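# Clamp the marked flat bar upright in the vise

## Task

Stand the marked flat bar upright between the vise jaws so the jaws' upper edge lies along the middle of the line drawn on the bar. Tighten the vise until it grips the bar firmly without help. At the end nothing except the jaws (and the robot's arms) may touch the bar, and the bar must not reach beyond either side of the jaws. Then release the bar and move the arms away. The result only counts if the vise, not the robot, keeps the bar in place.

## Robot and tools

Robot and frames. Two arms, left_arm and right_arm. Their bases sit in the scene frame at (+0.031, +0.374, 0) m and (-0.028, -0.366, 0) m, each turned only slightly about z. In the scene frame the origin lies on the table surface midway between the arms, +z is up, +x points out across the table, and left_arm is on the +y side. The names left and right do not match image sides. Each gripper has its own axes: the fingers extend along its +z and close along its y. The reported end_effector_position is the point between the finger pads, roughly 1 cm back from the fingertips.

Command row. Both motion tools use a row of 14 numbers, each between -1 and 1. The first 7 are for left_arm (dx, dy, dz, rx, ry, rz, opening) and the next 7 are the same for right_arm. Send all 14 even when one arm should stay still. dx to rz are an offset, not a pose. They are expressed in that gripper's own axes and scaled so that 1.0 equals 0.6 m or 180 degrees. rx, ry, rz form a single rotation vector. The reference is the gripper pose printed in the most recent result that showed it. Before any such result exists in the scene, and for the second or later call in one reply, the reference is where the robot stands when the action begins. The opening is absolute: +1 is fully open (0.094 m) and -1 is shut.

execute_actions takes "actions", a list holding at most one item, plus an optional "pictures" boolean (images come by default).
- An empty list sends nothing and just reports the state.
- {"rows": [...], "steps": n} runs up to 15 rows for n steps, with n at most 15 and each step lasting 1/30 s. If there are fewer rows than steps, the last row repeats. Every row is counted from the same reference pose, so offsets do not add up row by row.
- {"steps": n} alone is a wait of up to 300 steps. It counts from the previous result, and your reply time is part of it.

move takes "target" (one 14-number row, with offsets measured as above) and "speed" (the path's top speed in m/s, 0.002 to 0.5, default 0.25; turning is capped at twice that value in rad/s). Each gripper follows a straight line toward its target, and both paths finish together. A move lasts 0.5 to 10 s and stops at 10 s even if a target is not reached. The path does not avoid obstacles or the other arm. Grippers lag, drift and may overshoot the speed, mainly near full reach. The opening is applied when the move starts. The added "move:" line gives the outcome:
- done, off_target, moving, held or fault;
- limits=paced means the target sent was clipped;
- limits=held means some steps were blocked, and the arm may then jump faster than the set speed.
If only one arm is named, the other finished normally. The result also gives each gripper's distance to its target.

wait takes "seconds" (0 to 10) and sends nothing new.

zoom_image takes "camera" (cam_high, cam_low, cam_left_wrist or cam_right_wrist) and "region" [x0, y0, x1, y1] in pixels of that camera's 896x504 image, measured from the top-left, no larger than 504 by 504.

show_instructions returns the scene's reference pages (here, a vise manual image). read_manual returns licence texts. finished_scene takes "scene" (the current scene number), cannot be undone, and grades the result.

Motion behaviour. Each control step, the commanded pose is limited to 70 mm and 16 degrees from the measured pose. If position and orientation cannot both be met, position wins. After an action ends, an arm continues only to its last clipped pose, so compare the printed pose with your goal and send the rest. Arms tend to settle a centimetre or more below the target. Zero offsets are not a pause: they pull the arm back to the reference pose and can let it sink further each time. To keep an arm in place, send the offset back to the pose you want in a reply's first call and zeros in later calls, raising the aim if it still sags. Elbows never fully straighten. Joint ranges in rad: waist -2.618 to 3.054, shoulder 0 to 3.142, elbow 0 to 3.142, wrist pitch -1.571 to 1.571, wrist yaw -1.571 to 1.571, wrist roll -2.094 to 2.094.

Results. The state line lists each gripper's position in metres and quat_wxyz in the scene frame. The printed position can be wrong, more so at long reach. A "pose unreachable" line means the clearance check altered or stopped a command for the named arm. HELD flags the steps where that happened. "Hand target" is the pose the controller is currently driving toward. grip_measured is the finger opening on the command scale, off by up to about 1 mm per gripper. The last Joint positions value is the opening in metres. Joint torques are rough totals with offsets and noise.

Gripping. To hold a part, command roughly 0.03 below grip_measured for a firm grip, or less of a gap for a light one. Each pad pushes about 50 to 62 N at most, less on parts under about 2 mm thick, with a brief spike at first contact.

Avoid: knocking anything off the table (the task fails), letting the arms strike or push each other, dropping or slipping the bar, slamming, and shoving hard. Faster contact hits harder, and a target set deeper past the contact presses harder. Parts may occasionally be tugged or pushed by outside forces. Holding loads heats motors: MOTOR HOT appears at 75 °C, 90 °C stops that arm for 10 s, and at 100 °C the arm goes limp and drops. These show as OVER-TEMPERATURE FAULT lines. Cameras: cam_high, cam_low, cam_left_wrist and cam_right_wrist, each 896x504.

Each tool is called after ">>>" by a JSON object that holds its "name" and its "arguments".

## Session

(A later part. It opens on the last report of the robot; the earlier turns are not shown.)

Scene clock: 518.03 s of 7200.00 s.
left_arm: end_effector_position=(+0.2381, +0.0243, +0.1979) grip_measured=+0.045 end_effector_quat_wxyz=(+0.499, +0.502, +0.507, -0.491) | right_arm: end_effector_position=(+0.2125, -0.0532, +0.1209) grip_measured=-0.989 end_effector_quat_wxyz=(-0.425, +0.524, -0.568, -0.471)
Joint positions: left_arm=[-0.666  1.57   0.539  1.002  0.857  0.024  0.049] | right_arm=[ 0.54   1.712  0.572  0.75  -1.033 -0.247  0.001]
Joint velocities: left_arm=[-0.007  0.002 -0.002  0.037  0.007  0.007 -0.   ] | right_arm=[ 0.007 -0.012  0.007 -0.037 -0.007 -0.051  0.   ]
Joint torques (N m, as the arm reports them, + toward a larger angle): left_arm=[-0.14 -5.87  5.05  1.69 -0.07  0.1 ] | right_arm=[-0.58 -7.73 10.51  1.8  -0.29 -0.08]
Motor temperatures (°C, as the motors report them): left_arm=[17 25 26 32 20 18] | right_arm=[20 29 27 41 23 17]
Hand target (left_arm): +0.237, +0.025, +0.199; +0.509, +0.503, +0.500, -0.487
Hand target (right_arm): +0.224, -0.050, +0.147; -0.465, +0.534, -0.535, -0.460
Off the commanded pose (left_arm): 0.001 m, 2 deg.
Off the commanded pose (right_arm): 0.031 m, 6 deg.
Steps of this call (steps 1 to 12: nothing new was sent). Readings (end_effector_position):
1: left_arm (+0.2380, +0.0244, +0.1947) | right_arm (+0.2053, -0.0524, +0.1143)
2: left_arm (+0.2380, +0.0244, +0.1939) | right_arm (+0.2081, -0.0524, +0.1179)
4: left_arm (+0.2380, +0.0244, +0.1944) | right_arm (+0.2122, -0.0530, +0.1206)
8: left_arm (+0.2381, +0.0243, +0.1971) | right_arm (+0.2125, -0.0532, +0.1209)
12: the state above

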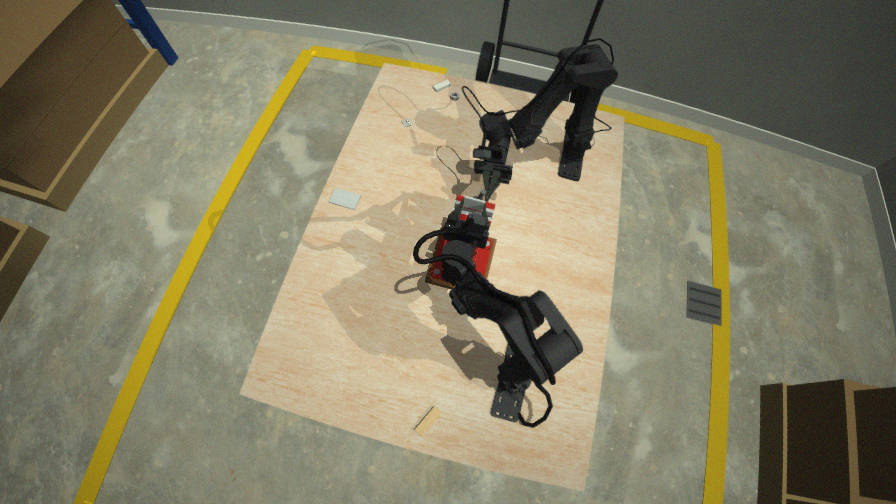

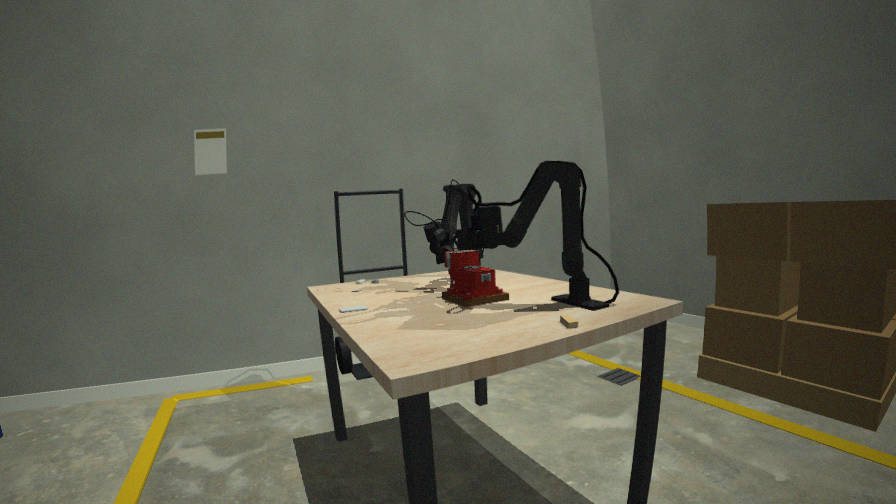

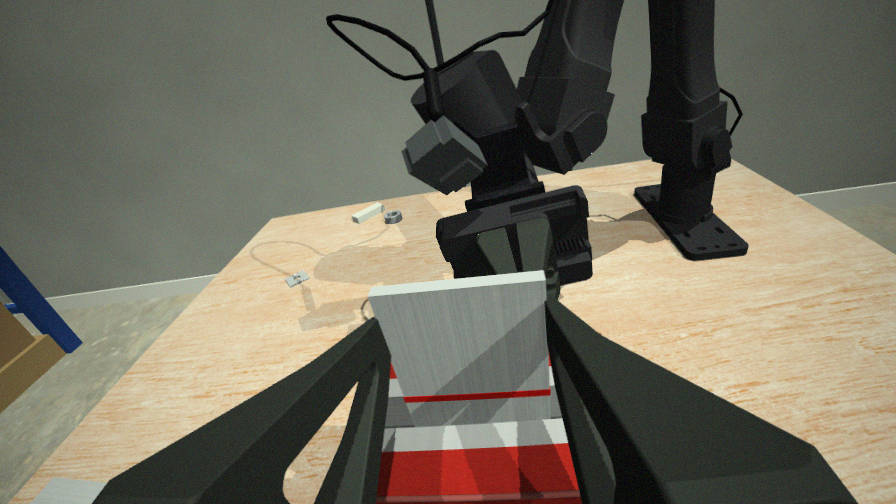

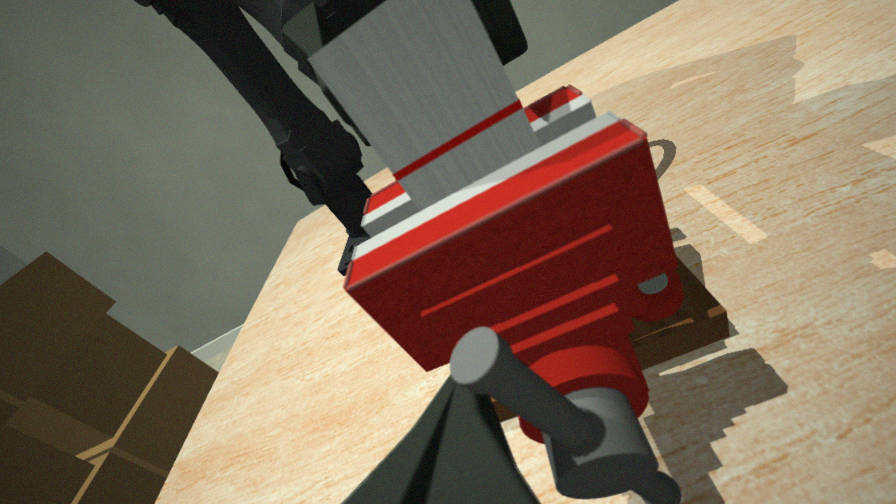

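>>> {"name": "move", "arguments": {"target": [0.0067,0,-0.009,-0.0013,-0.0045,0.007,0.0, -0.016,-0.1315,-0.0058,0.0048,0.0317,-0.0281,-1], "speed": 0.2}}

>>> {"name": "move", "arguments": {"target": [-0.0068,0,0,0,-0.0046,0.0053,0.0, 0.1633,0.0283,0.0417,0.009,0,0,-1], "speed": 0.2}}

>>> {"name": "move", "arguments": {"target": [-0.0068,0,0,0,-0.0046,0.0053,0.0, -0.0055,0.1305,0.0137,-0.0123,-0.014,0.0135,-1], "speed": 0.2}}

Scene clock: 552.67 s of 7200.00 s.
left_arm: end_effector_position=(+0.2380, +0.0269, +0.1992) grip_measured=+0.045 end_effector_quat_wxyz=(+0.508, +0.501, +0.502, -0.489) | right_arm: end_effector_position=(+0.2844, -0.0527, +0.1341) grip_measured=-0.989 end_effector_quat_wxyz=(-0.432, +0.574, -0.546, -0.431)
Joint positions: left_arm=[-0.661  1.57   0.525  1.037  0.857  0.024  0.049] | right_arm=[ 0.442  1.834  0.937  0.297 -1.104 -0.575  0.001]
Joint velocities: left_arm=[ 0.002 -0.012 -0.017  0.037 -0.037 -0.037 -0.   ] | right_arm=[ 0.012 -0.007 -0.002 -0.051 -0.007 -0.037  0.001]
Joint torques (N m, as the arm reports them, + toward a larger angle): left_arm=[ 0.55 -4.78  4.71  1.63  0.1   0.09] | right_arm=[-0.53 -6.39  8.95  0.95  0.09 -0.11]
Motor temperatures (°C, as the motors report them): left_arm=[17 25 25 33 20 18] | right_arm=[20 27 28 39 23 17]
Hand target (left_arm): +0.238, +0.030, +0.194; +0.509, +0.503, +0.499, -0.488
Hand target (right_arm): +0.292, -0.056, +0.123; -0.421, +0.568, -0.568, -0.422
Off the commanded pose (left_arm): 0.006 m, 0 deg.
Off the commanded pose (right_arm): 0.013 m, 3 deg.
move: off_target (right_arm)

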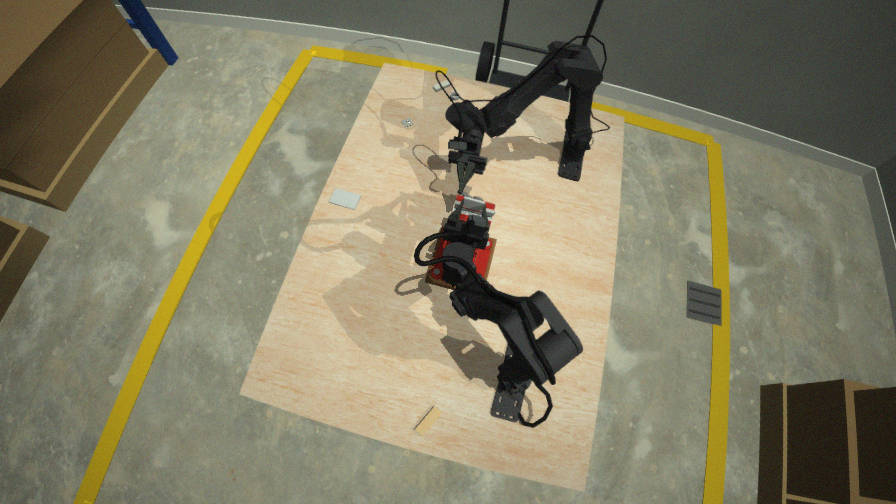

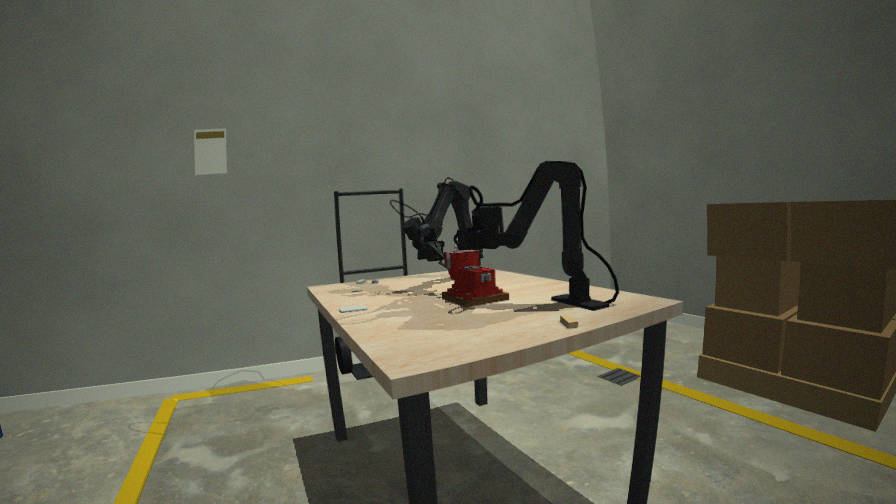

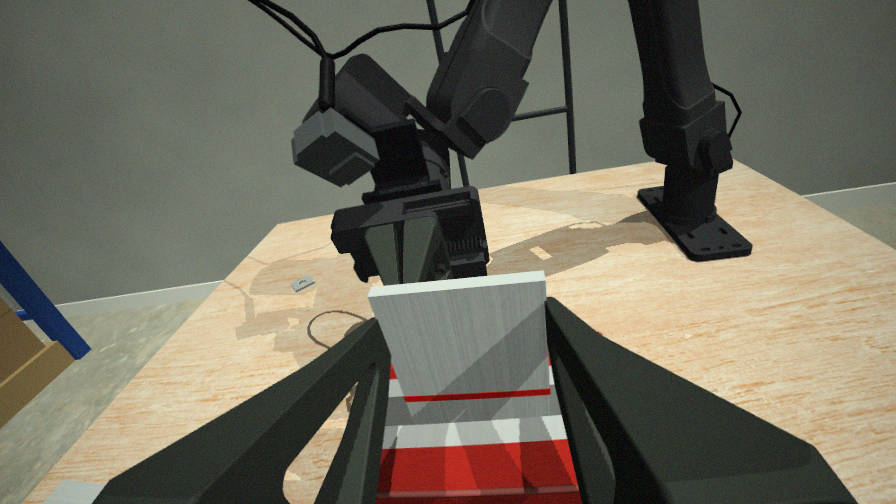

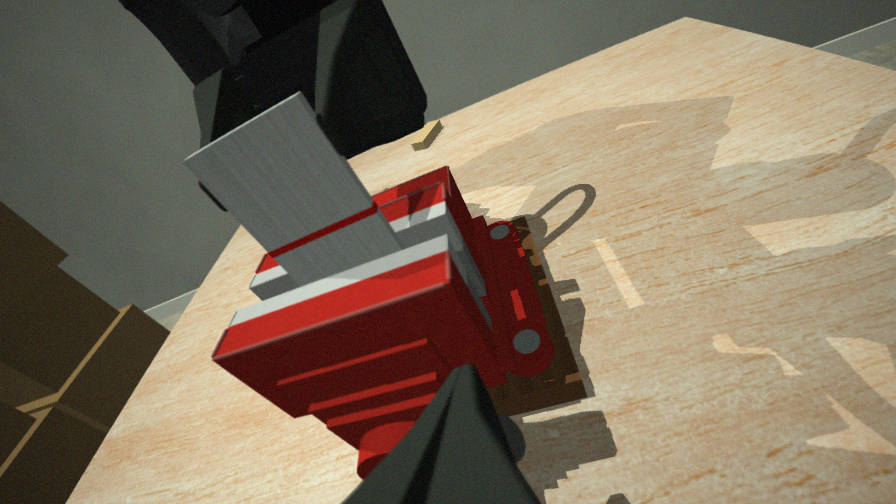

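Scene clock: 553.63 s of 7200.00 s.
left_arm: end_effector_position=(+0.2380, +0.0269, +0.1992) grip_measured=+0.045 end_effector_quat_wxyz=(+0.508, +0.501, +0.502, -0.489) | right_arm: end_effector_position=(+0.2784, -0.0555, +0.0457) grip_measured=-0.989 end_effector_quat_wxyz=(-0.460, +0.570, -0.541, -0.413)
Joint positions: left_arm=[-0.661  1.57   0.525  1.037  0.857  0.024  0.049] | right_arm=[ 0.45   2.103  0.77   0.825 -1.063 -0.532  0.001]
Joint velocities: left_arm=[ 0.012 -0.002 -0.012  0.037 -0.037 -0.037 -0.   ] | right_arm=[-0.002 -0.002 -0.012 -0.051 -0.037  0.051 -0.001]
Joint torques (N m, as the arm reports them, + toward a larger angle): left_arm=[-0.07 -5.95  5.78  1.61  0.    0.03] | right_arm=[ 0.97 -7.39  3.83  1.23 -0.27 -0.03]
Motor temperatures (°C, as the motors report them): left_arm=[17 25 25 33 20 18] | right_arm=[20 27 28 39 23 17]
Hand target (left_arm): +0.238, +0.027, +0.203; +0.515, +0.502, +0.494, -0.489
Hand target (right_arm): +0.268, -0.054, +0.034; -0.440, +0.568, -0.552, -0.423
Off the commanded pose (left_arm): 0.004 m, 1 deg.
Off the commanded pose (right_arm): 0.016 m, 3 deg.
move: off_target (right_arm)

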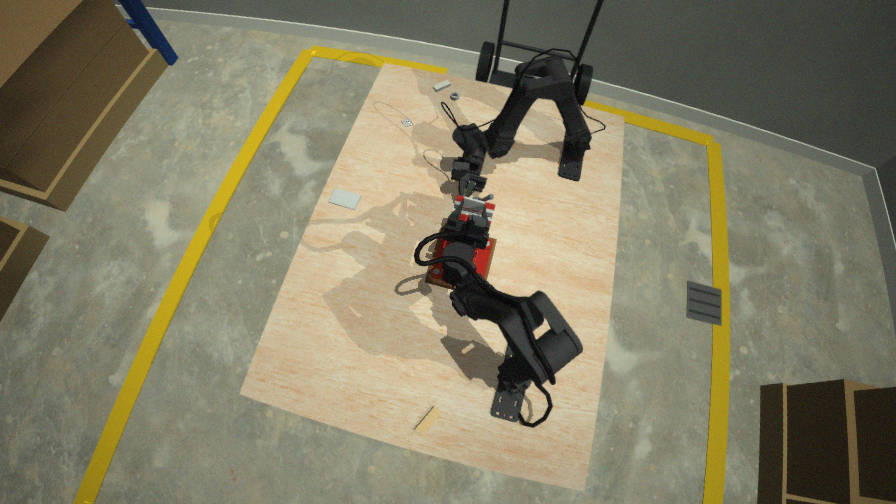

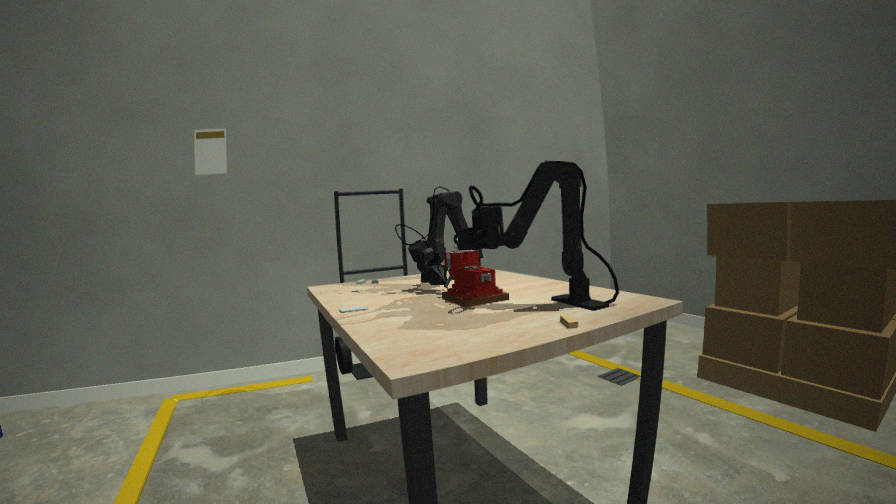

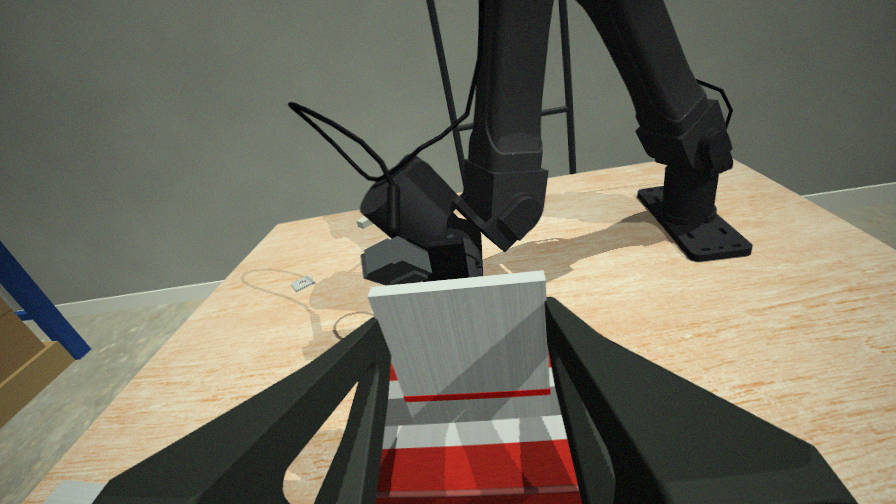

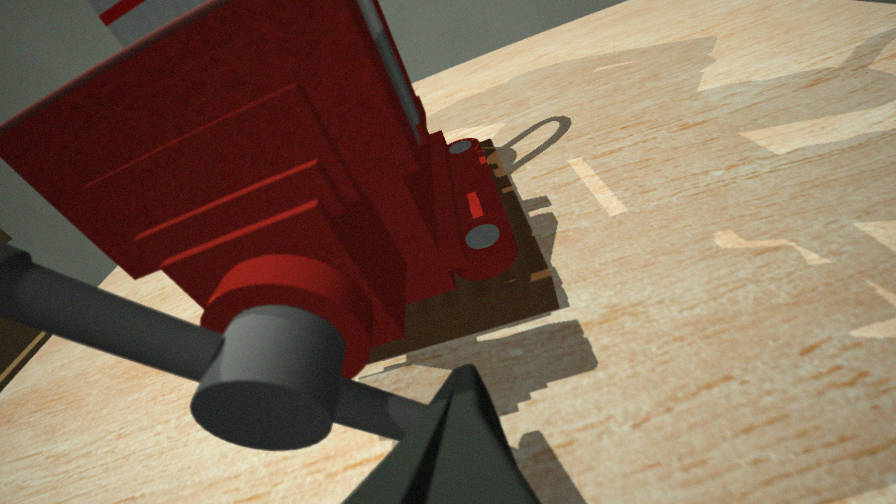

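Scene clock: 554.53 s of 7200.00 s.
left_arm: end_effector_position=(+0.2380, +0.0269, +0.1992) grip_measured=+0.045 end_effector_quat_wxyz=(+0.508, +0.501, +0.502, -0.489) | right_arm: end_effector_position=(+0.2210, -0.0553, +0.0291) grip_measured=-0.989 end_effector_quat_wxyz=(-0.453, +0.541, -0.573, -0.417)
Joint positions: left_arm=[-0.661  1.57   0.525  1.037  0.857  0.024  0.049] | right_arm=[ 0.551  2.099  0.516  1.163 -0.933 -0.355  0.001]
Joint velocities: left_arm=[-0.007 -0.007 -0.007  0.051  0.022 -0.007 -0.001] | right_arm=[ 0.002  0.002 -0.002 -0.051 -0.066  0.051 -0.   ]
Joint torques (N m, as the arm reports them, + toward a larger angle): left_arm=[-0.05 -5.96  5.78  1.61  0.    0.03] | right_arm=[ 2.32 -8.19  2.86  1.8  -1.01 -0.02]
Motor temperatures (°C, as the motors report them): left_arm=[17 25 25 33 20 18] | right_arm=[20 27 28 39 23 17]
Hand target (left_arm): +0.238, +0.027, +0.203; +0.515, +0.502, +0.494, -0.489
Hand target (right_arm): +0.201, -0.047, +0.041; -0.451, +0.559, -0.536, -0.444
Off the commanded pose (left_arm): 0.004 m, 1 deg.
Off the commanded pose (right_arm): 0.026 m, 6 deg.
move: off_target (right_arm)

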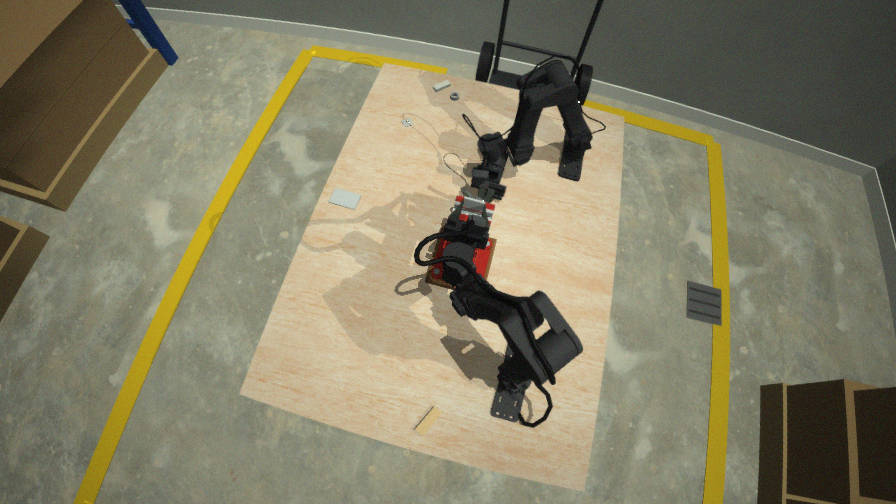

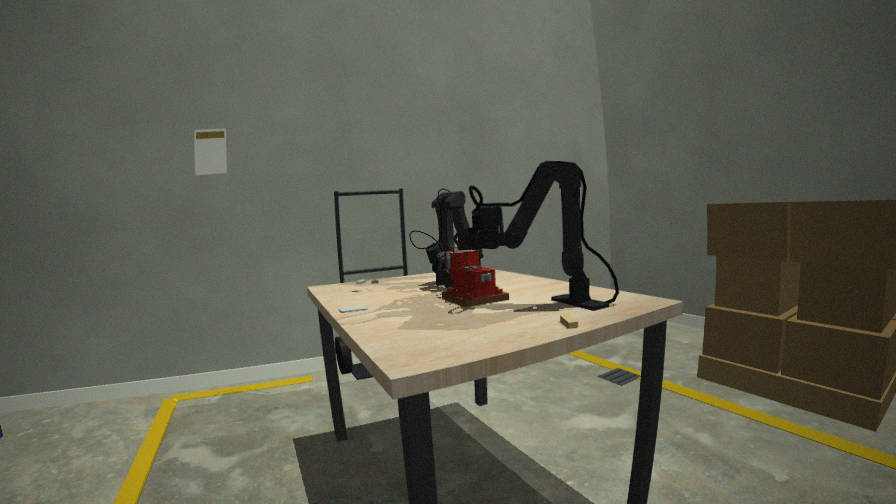

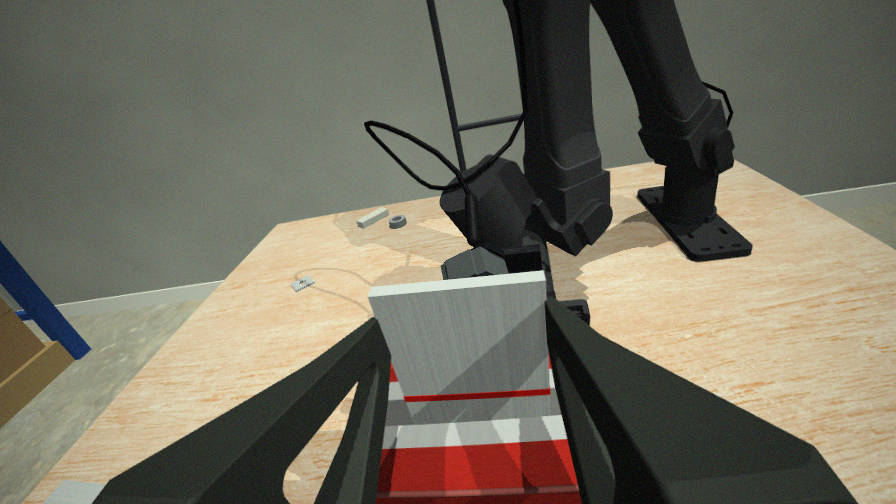

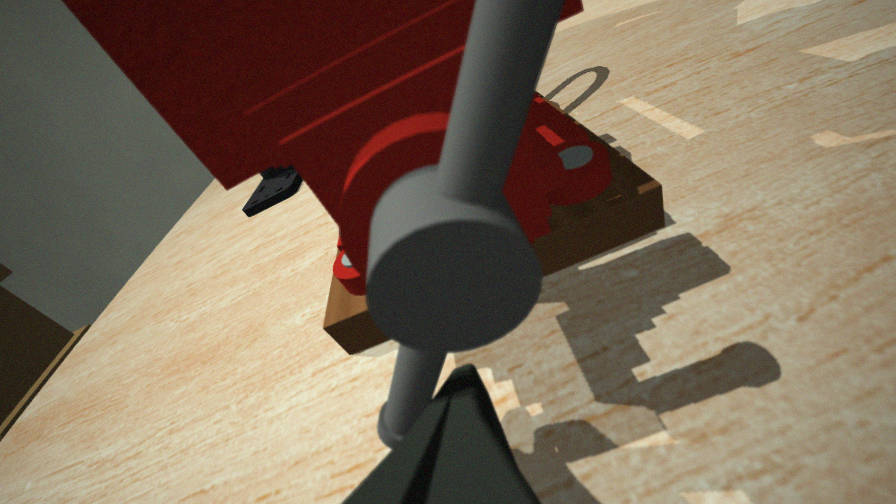

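>>> {"name": "execute_actions", "arguments": {"actions": [{"rows":[
[-0.0068,0,0,0,-0.0046,0.0053,0.0,-0.012,0.020,0.012,-0.012,-0.01,0,-1],
[-0.0068,0,0,0,-0.0046,0.0053,0.0,-0.008,0.006,0.014,-0.004,-0.004,0,-1],
[-0.0068,0,0,0,-0.0046,0.0053,0.0,-0.006,-0.004,0.015,0,0,0,-1]
],"steps":7}], "pictures": false}}

>>> {"name": "move", "arguments": {"target": [0.0165,-0.0034,-0.0025,0,0.0023,-0.0026,0.0, -0.119,0.070,-0.0088,-0.0216,-0.0334,0,-1], "speed": 0.18}}

>>> {"name": "move", "arguments": {"target": [-0.0068,0,0,0,-0.0046,0.0053,0.0, -0.151,-0.0065,-0.0183,-0.013,-0.030,-0.033,-1], "speed": 0.18}}

Scene clock: 587.47 s of 7200.00 s.
left_arm: end_effector_position=(+0.2380, +0.0269, +0.1992) grip_measured=+0.045 end_effector_quat_wxyz=(+0.508, +0.501, +0.502, -0.489) | right_arm: end_effector_position=(+0.2242, -0.0525, +0.0288) grip_measured=-0.989 end_effector_quat_wxyz=(-0.454, +0.536, -0.580, -0.413)
Joint positions: left_arm=[-0.661  1.57   0.525  1.037  0.857  0.024  0.049] | right_arm=[ 0.56   2.099  0.524  1.161 -0.906 -0.341  0.001]
Joint velocities: left_arm=[-0.012  0.007  0.002 -0.051 -0.066  0.007  0.001] | right_arm=[-0.002  0.007  0.027 -0.037  0.037 -0.051  0.001]
Joint torques (N m, as the arm reports them, + toward a larger angle): left_arm=[-0.05 -5.95  5.78  1.61  0.    0.03] | right_arm=[ 0.88 -6.88  6.09  1.38 -0.38  0.  ]
Motor temperatures (°C, as the motors report them): left_arm=[17 25 26 33 20 18] | right_arm=[21 28 25 40 24 17]
Hand target (left_arm): +0.238, +0.027, +0.203; +0.515, +0.502, +0.494, -0.489
Hand target (right_arm): +0.224, -0.046, +0.030; -0.453, +0.541, -0.573, -0.417
Off the commanded pose (left_arm): 0.004 m, 1 deg.
Off the commanded pose (right_arm): 0.007 m, 1 deg.
Steps of this call (steps 1 to 981: nothing new was sent; steps 982 to 988: all 7 steps of this action). Readings (end_effector_position):
982: left_arm (+0.2380, +0.0269, +0.1992) | right_arm (+0.2212, -0.0551, +0.0294)
983: left_arm (+0.2380, +0.0269, +0.1992) | right_arm (+0.2218, -0.0548, +0.0290)
985: left_arm (+0.2380, +0.0269, +0.1992) | right_arm (+0.2228, -0.0535, +0.0287)
988: the state above

Scene clock: 588.80 s of 7200.00 s.
left_arm: end_effector_position=(+0.2389, +0.0262, +0.1942) grip_measured=+0.045 end_effector_quat_wxyz=(+0.503, +0.501, +0.506, -0.490) | right_arm: end_effector_position=(+0.1888, -0.0458, +0.0651) grip_measured=-0.989 end_effector_quat_wxyz=(+0.426, -0.512, +0.597, +0.447)
Joint positions: left_arm=[-0.661  1.585  0.525  1.04   0.857  0.024  0.049] | right_arm=[ 0.639  1.887  0.429  1.084 -0.87  -0.191  0.001]
Joint velocities: left_arm=[-0.002  0.002  0.002 -0.125  0.037 -0.037 -0.002] | right_arm=[-0.007  0.007  0.002  0.007 -0.066 -0.022 -0.   ]
Joint torques (N m, as the arm reports them, + toward a larger angle): left_arm=[-0.06 -5.58  4.14  1.66  0.    0.04] | right_arm=[ 1.36 -9.79  5.63  2.23 -0.59  0.03]
Motor temperatures (°C, as the motors report them): left_arm=[17 25 26 33 20 18] | right_arm=[21 28 25 40 24 17]
Hand target (left_arm): +0.236, +0.029, +0.190; +0.504, +0.501, +0.506, -0.490
Hand target (right_arm): +0.183, -0.037, +0.098; +0.465, -0.530, +0.542, +0.458
Off the commanded pose (left_arm): 0.006 m, 0 deg.
Off the commanded pose (right_arm): 0.036 m, 8 deg.
move: off_target (right_arm)

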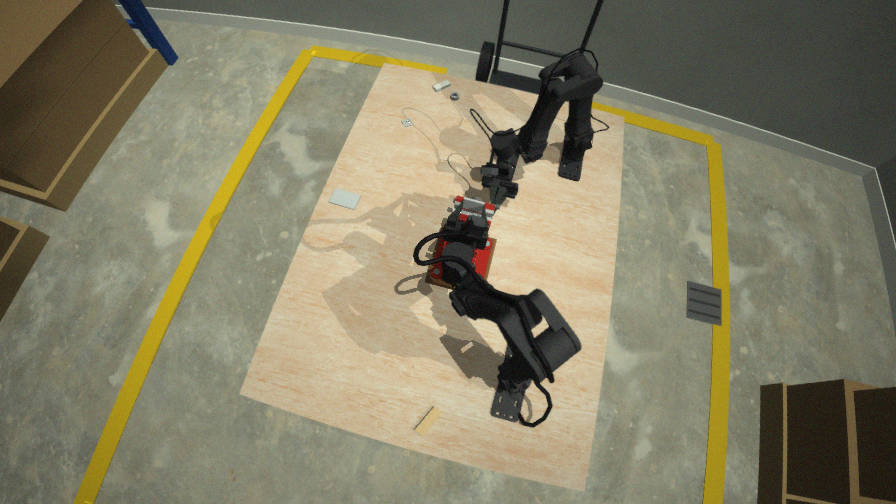

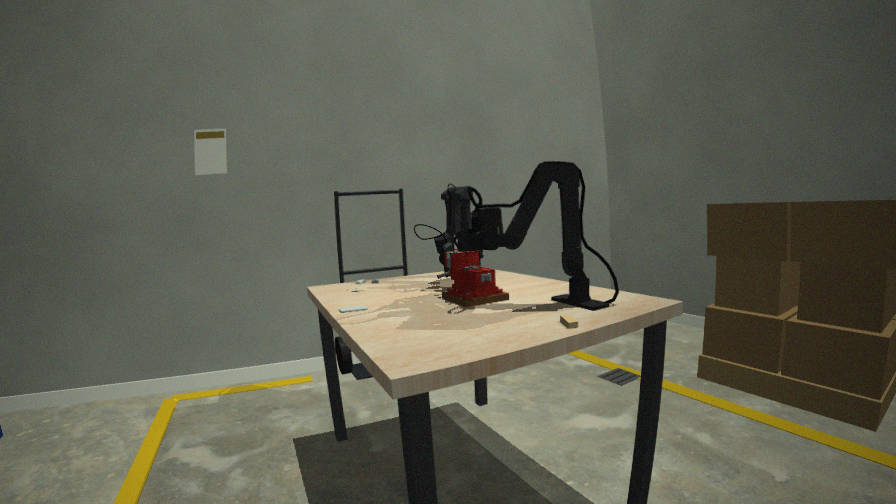

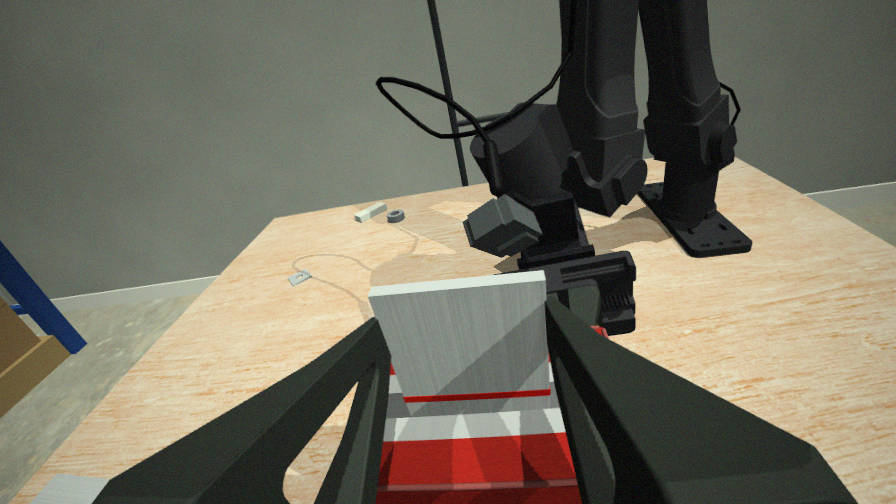

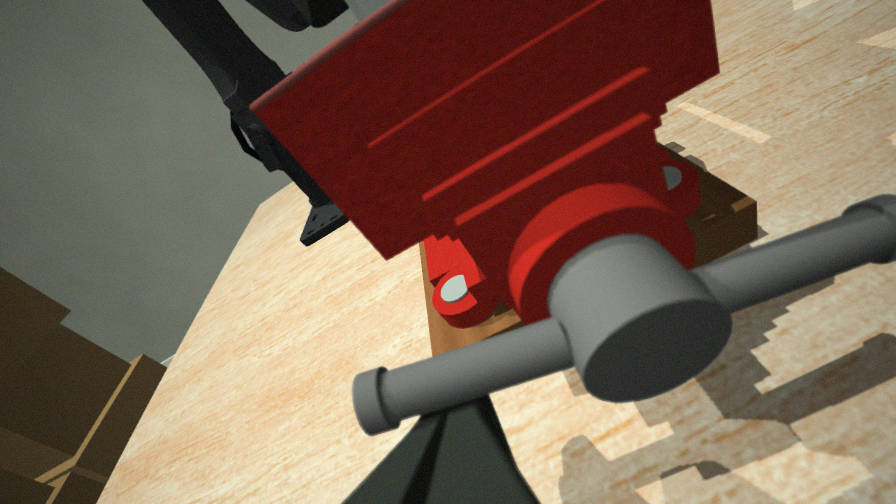

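Scene clock: 589.83 s of 7200.00 s.
left_arm: end_effector_position=(+0.2389, +0.0262, +0.1942) grip_measured=+0.045 end_effector_quat_wxyz=(+0.503, +0.501, +0.506, -0.490) | right_arm: end_effector_position=(+0.1965, -0.0388, +0.1356) grip_measured=-0.989 end_effector_quat_wxyz=(-0.440, +0.525, -0.560, -0.467)
Joint positions: left_arm=[-0.661  1.585  0.525  1.04   0.857  0.024  0.049] | right_arm=[ 0.618  1.652  0.54   0.803 -0.952 -0.194  0.001]
Joint velocities: left_arm=[-0.022  0.002  0.012 -0.081 -0.066 -0.037 -0.001] | right_arm=[ 0.007 -0.007  0.017 -0.051 -0.081 -0.007  0.   ]
Joint torques (N m, as the arm reports them, + toward a larger angle): left_arm=[-0.05 -6.05  5.73  1.61  0.01  0.03] | right_arm=[-0.29 -7.52  9.15  1.66 -0.12 -0.05]
Motor temperatures (°C, as the motors report them): left_arm=[17 25 26 33 20 18] | right_arm=[21 28 25 40 24 17]
Hand target (left_arm): +0.239, +0.026, +0.198; +0.511, +0.502, +0.498, -0.489
Hand target (right_arm): +0.203, -0.036, +0.154; -0.467, +0.529, -0.539, -0.460
Off the commanded pose (left_arm): 0.004 m, 1 deg.
Off the commanded pose (right_arm): 0.020 m, 4 deg.
move: off_target (right_arm)

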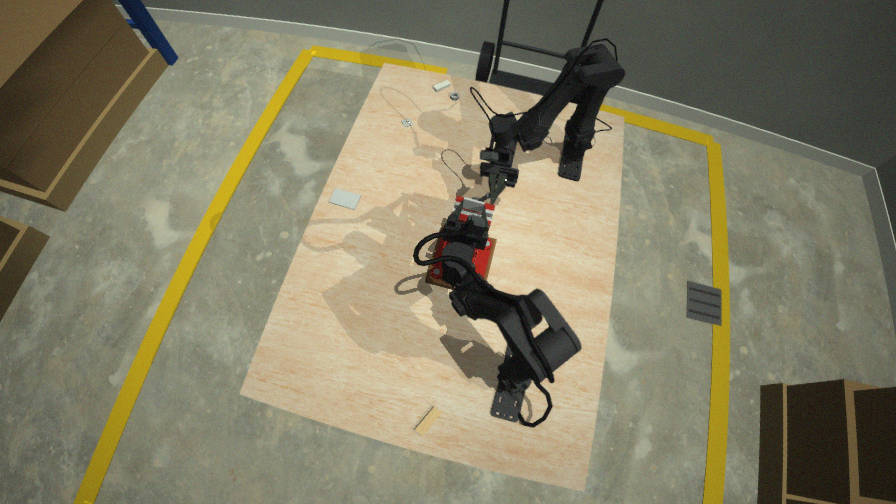

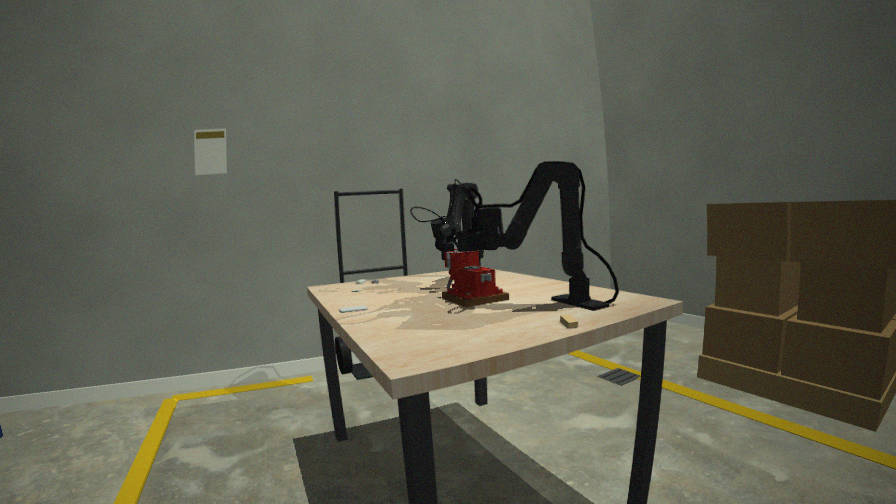

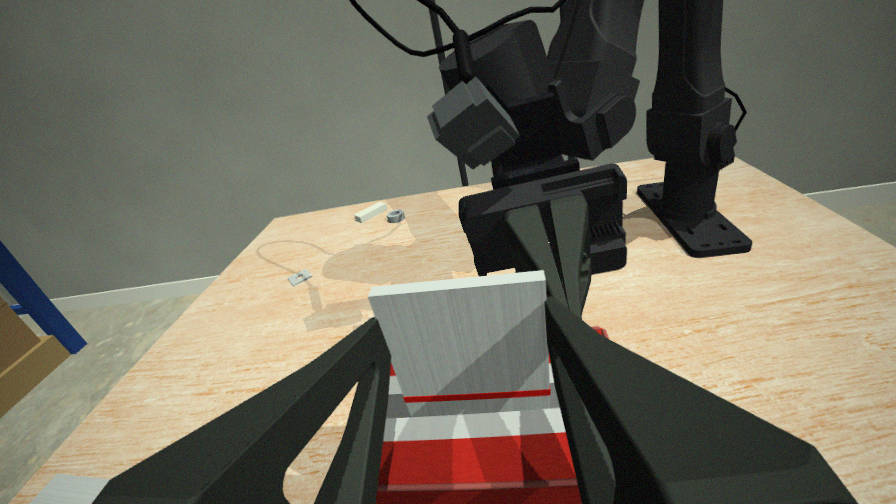

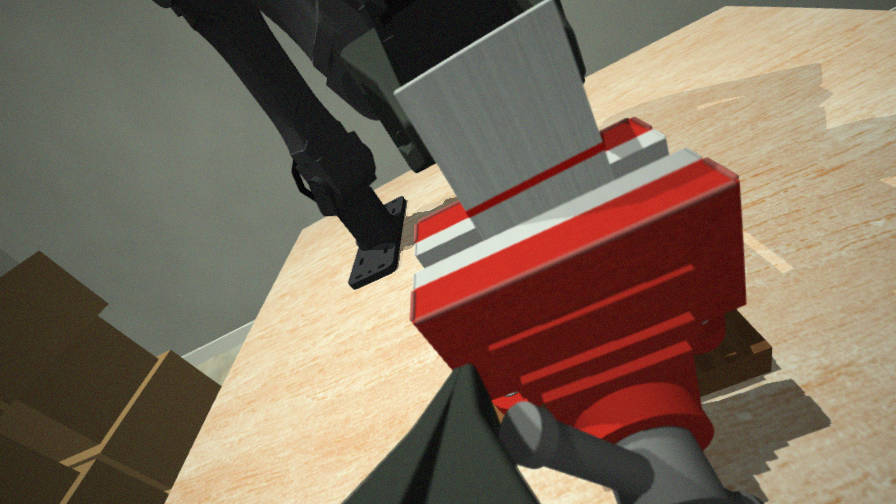

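>>> {"name": "zoom_image", "arguments": {"camera": "cam_right_wrist", "region": [400, 100, 720, 300]}}

>>> {"name": "zoom_image", "arguments": {"camera": "cam_left_wrist", "region": [370, 350, 590, 470]}}

>>> {"name": "zoom_image", "arguments": {"camera": "cam_high", "region": [440, 180, 510, 235]}}

Region (400, 100, 720, 300) of cam_right_wrist's 896x504 image, scaled by 1.575, with more detail than that image has; it fills the top 315 rows of this view, and the rest is white.

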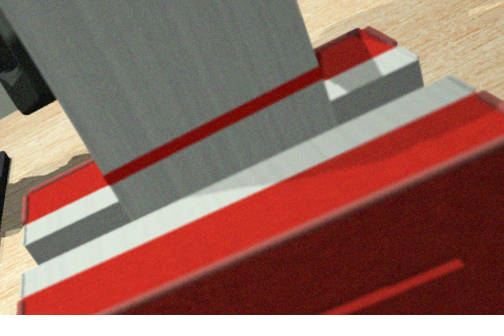

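Region (370, 350, 590, 470) of cam_left_wrist's 896x504 image, scaled by 2.291, with more detail than that image has; it fills the top 275 rows of this view, and the rest is white.

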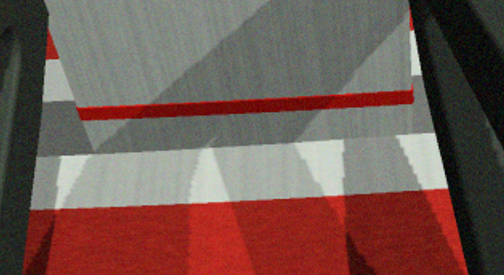

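Region (440, 180, 510, 235) of cam_high's 896x504 image, scaled by 7.200, with more detail than that image has; it fills the top 396 rows of this view, and the rest is white.

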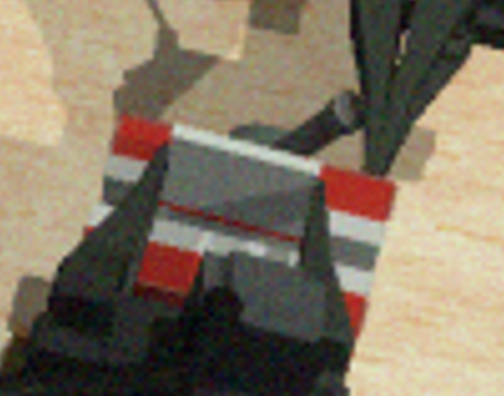

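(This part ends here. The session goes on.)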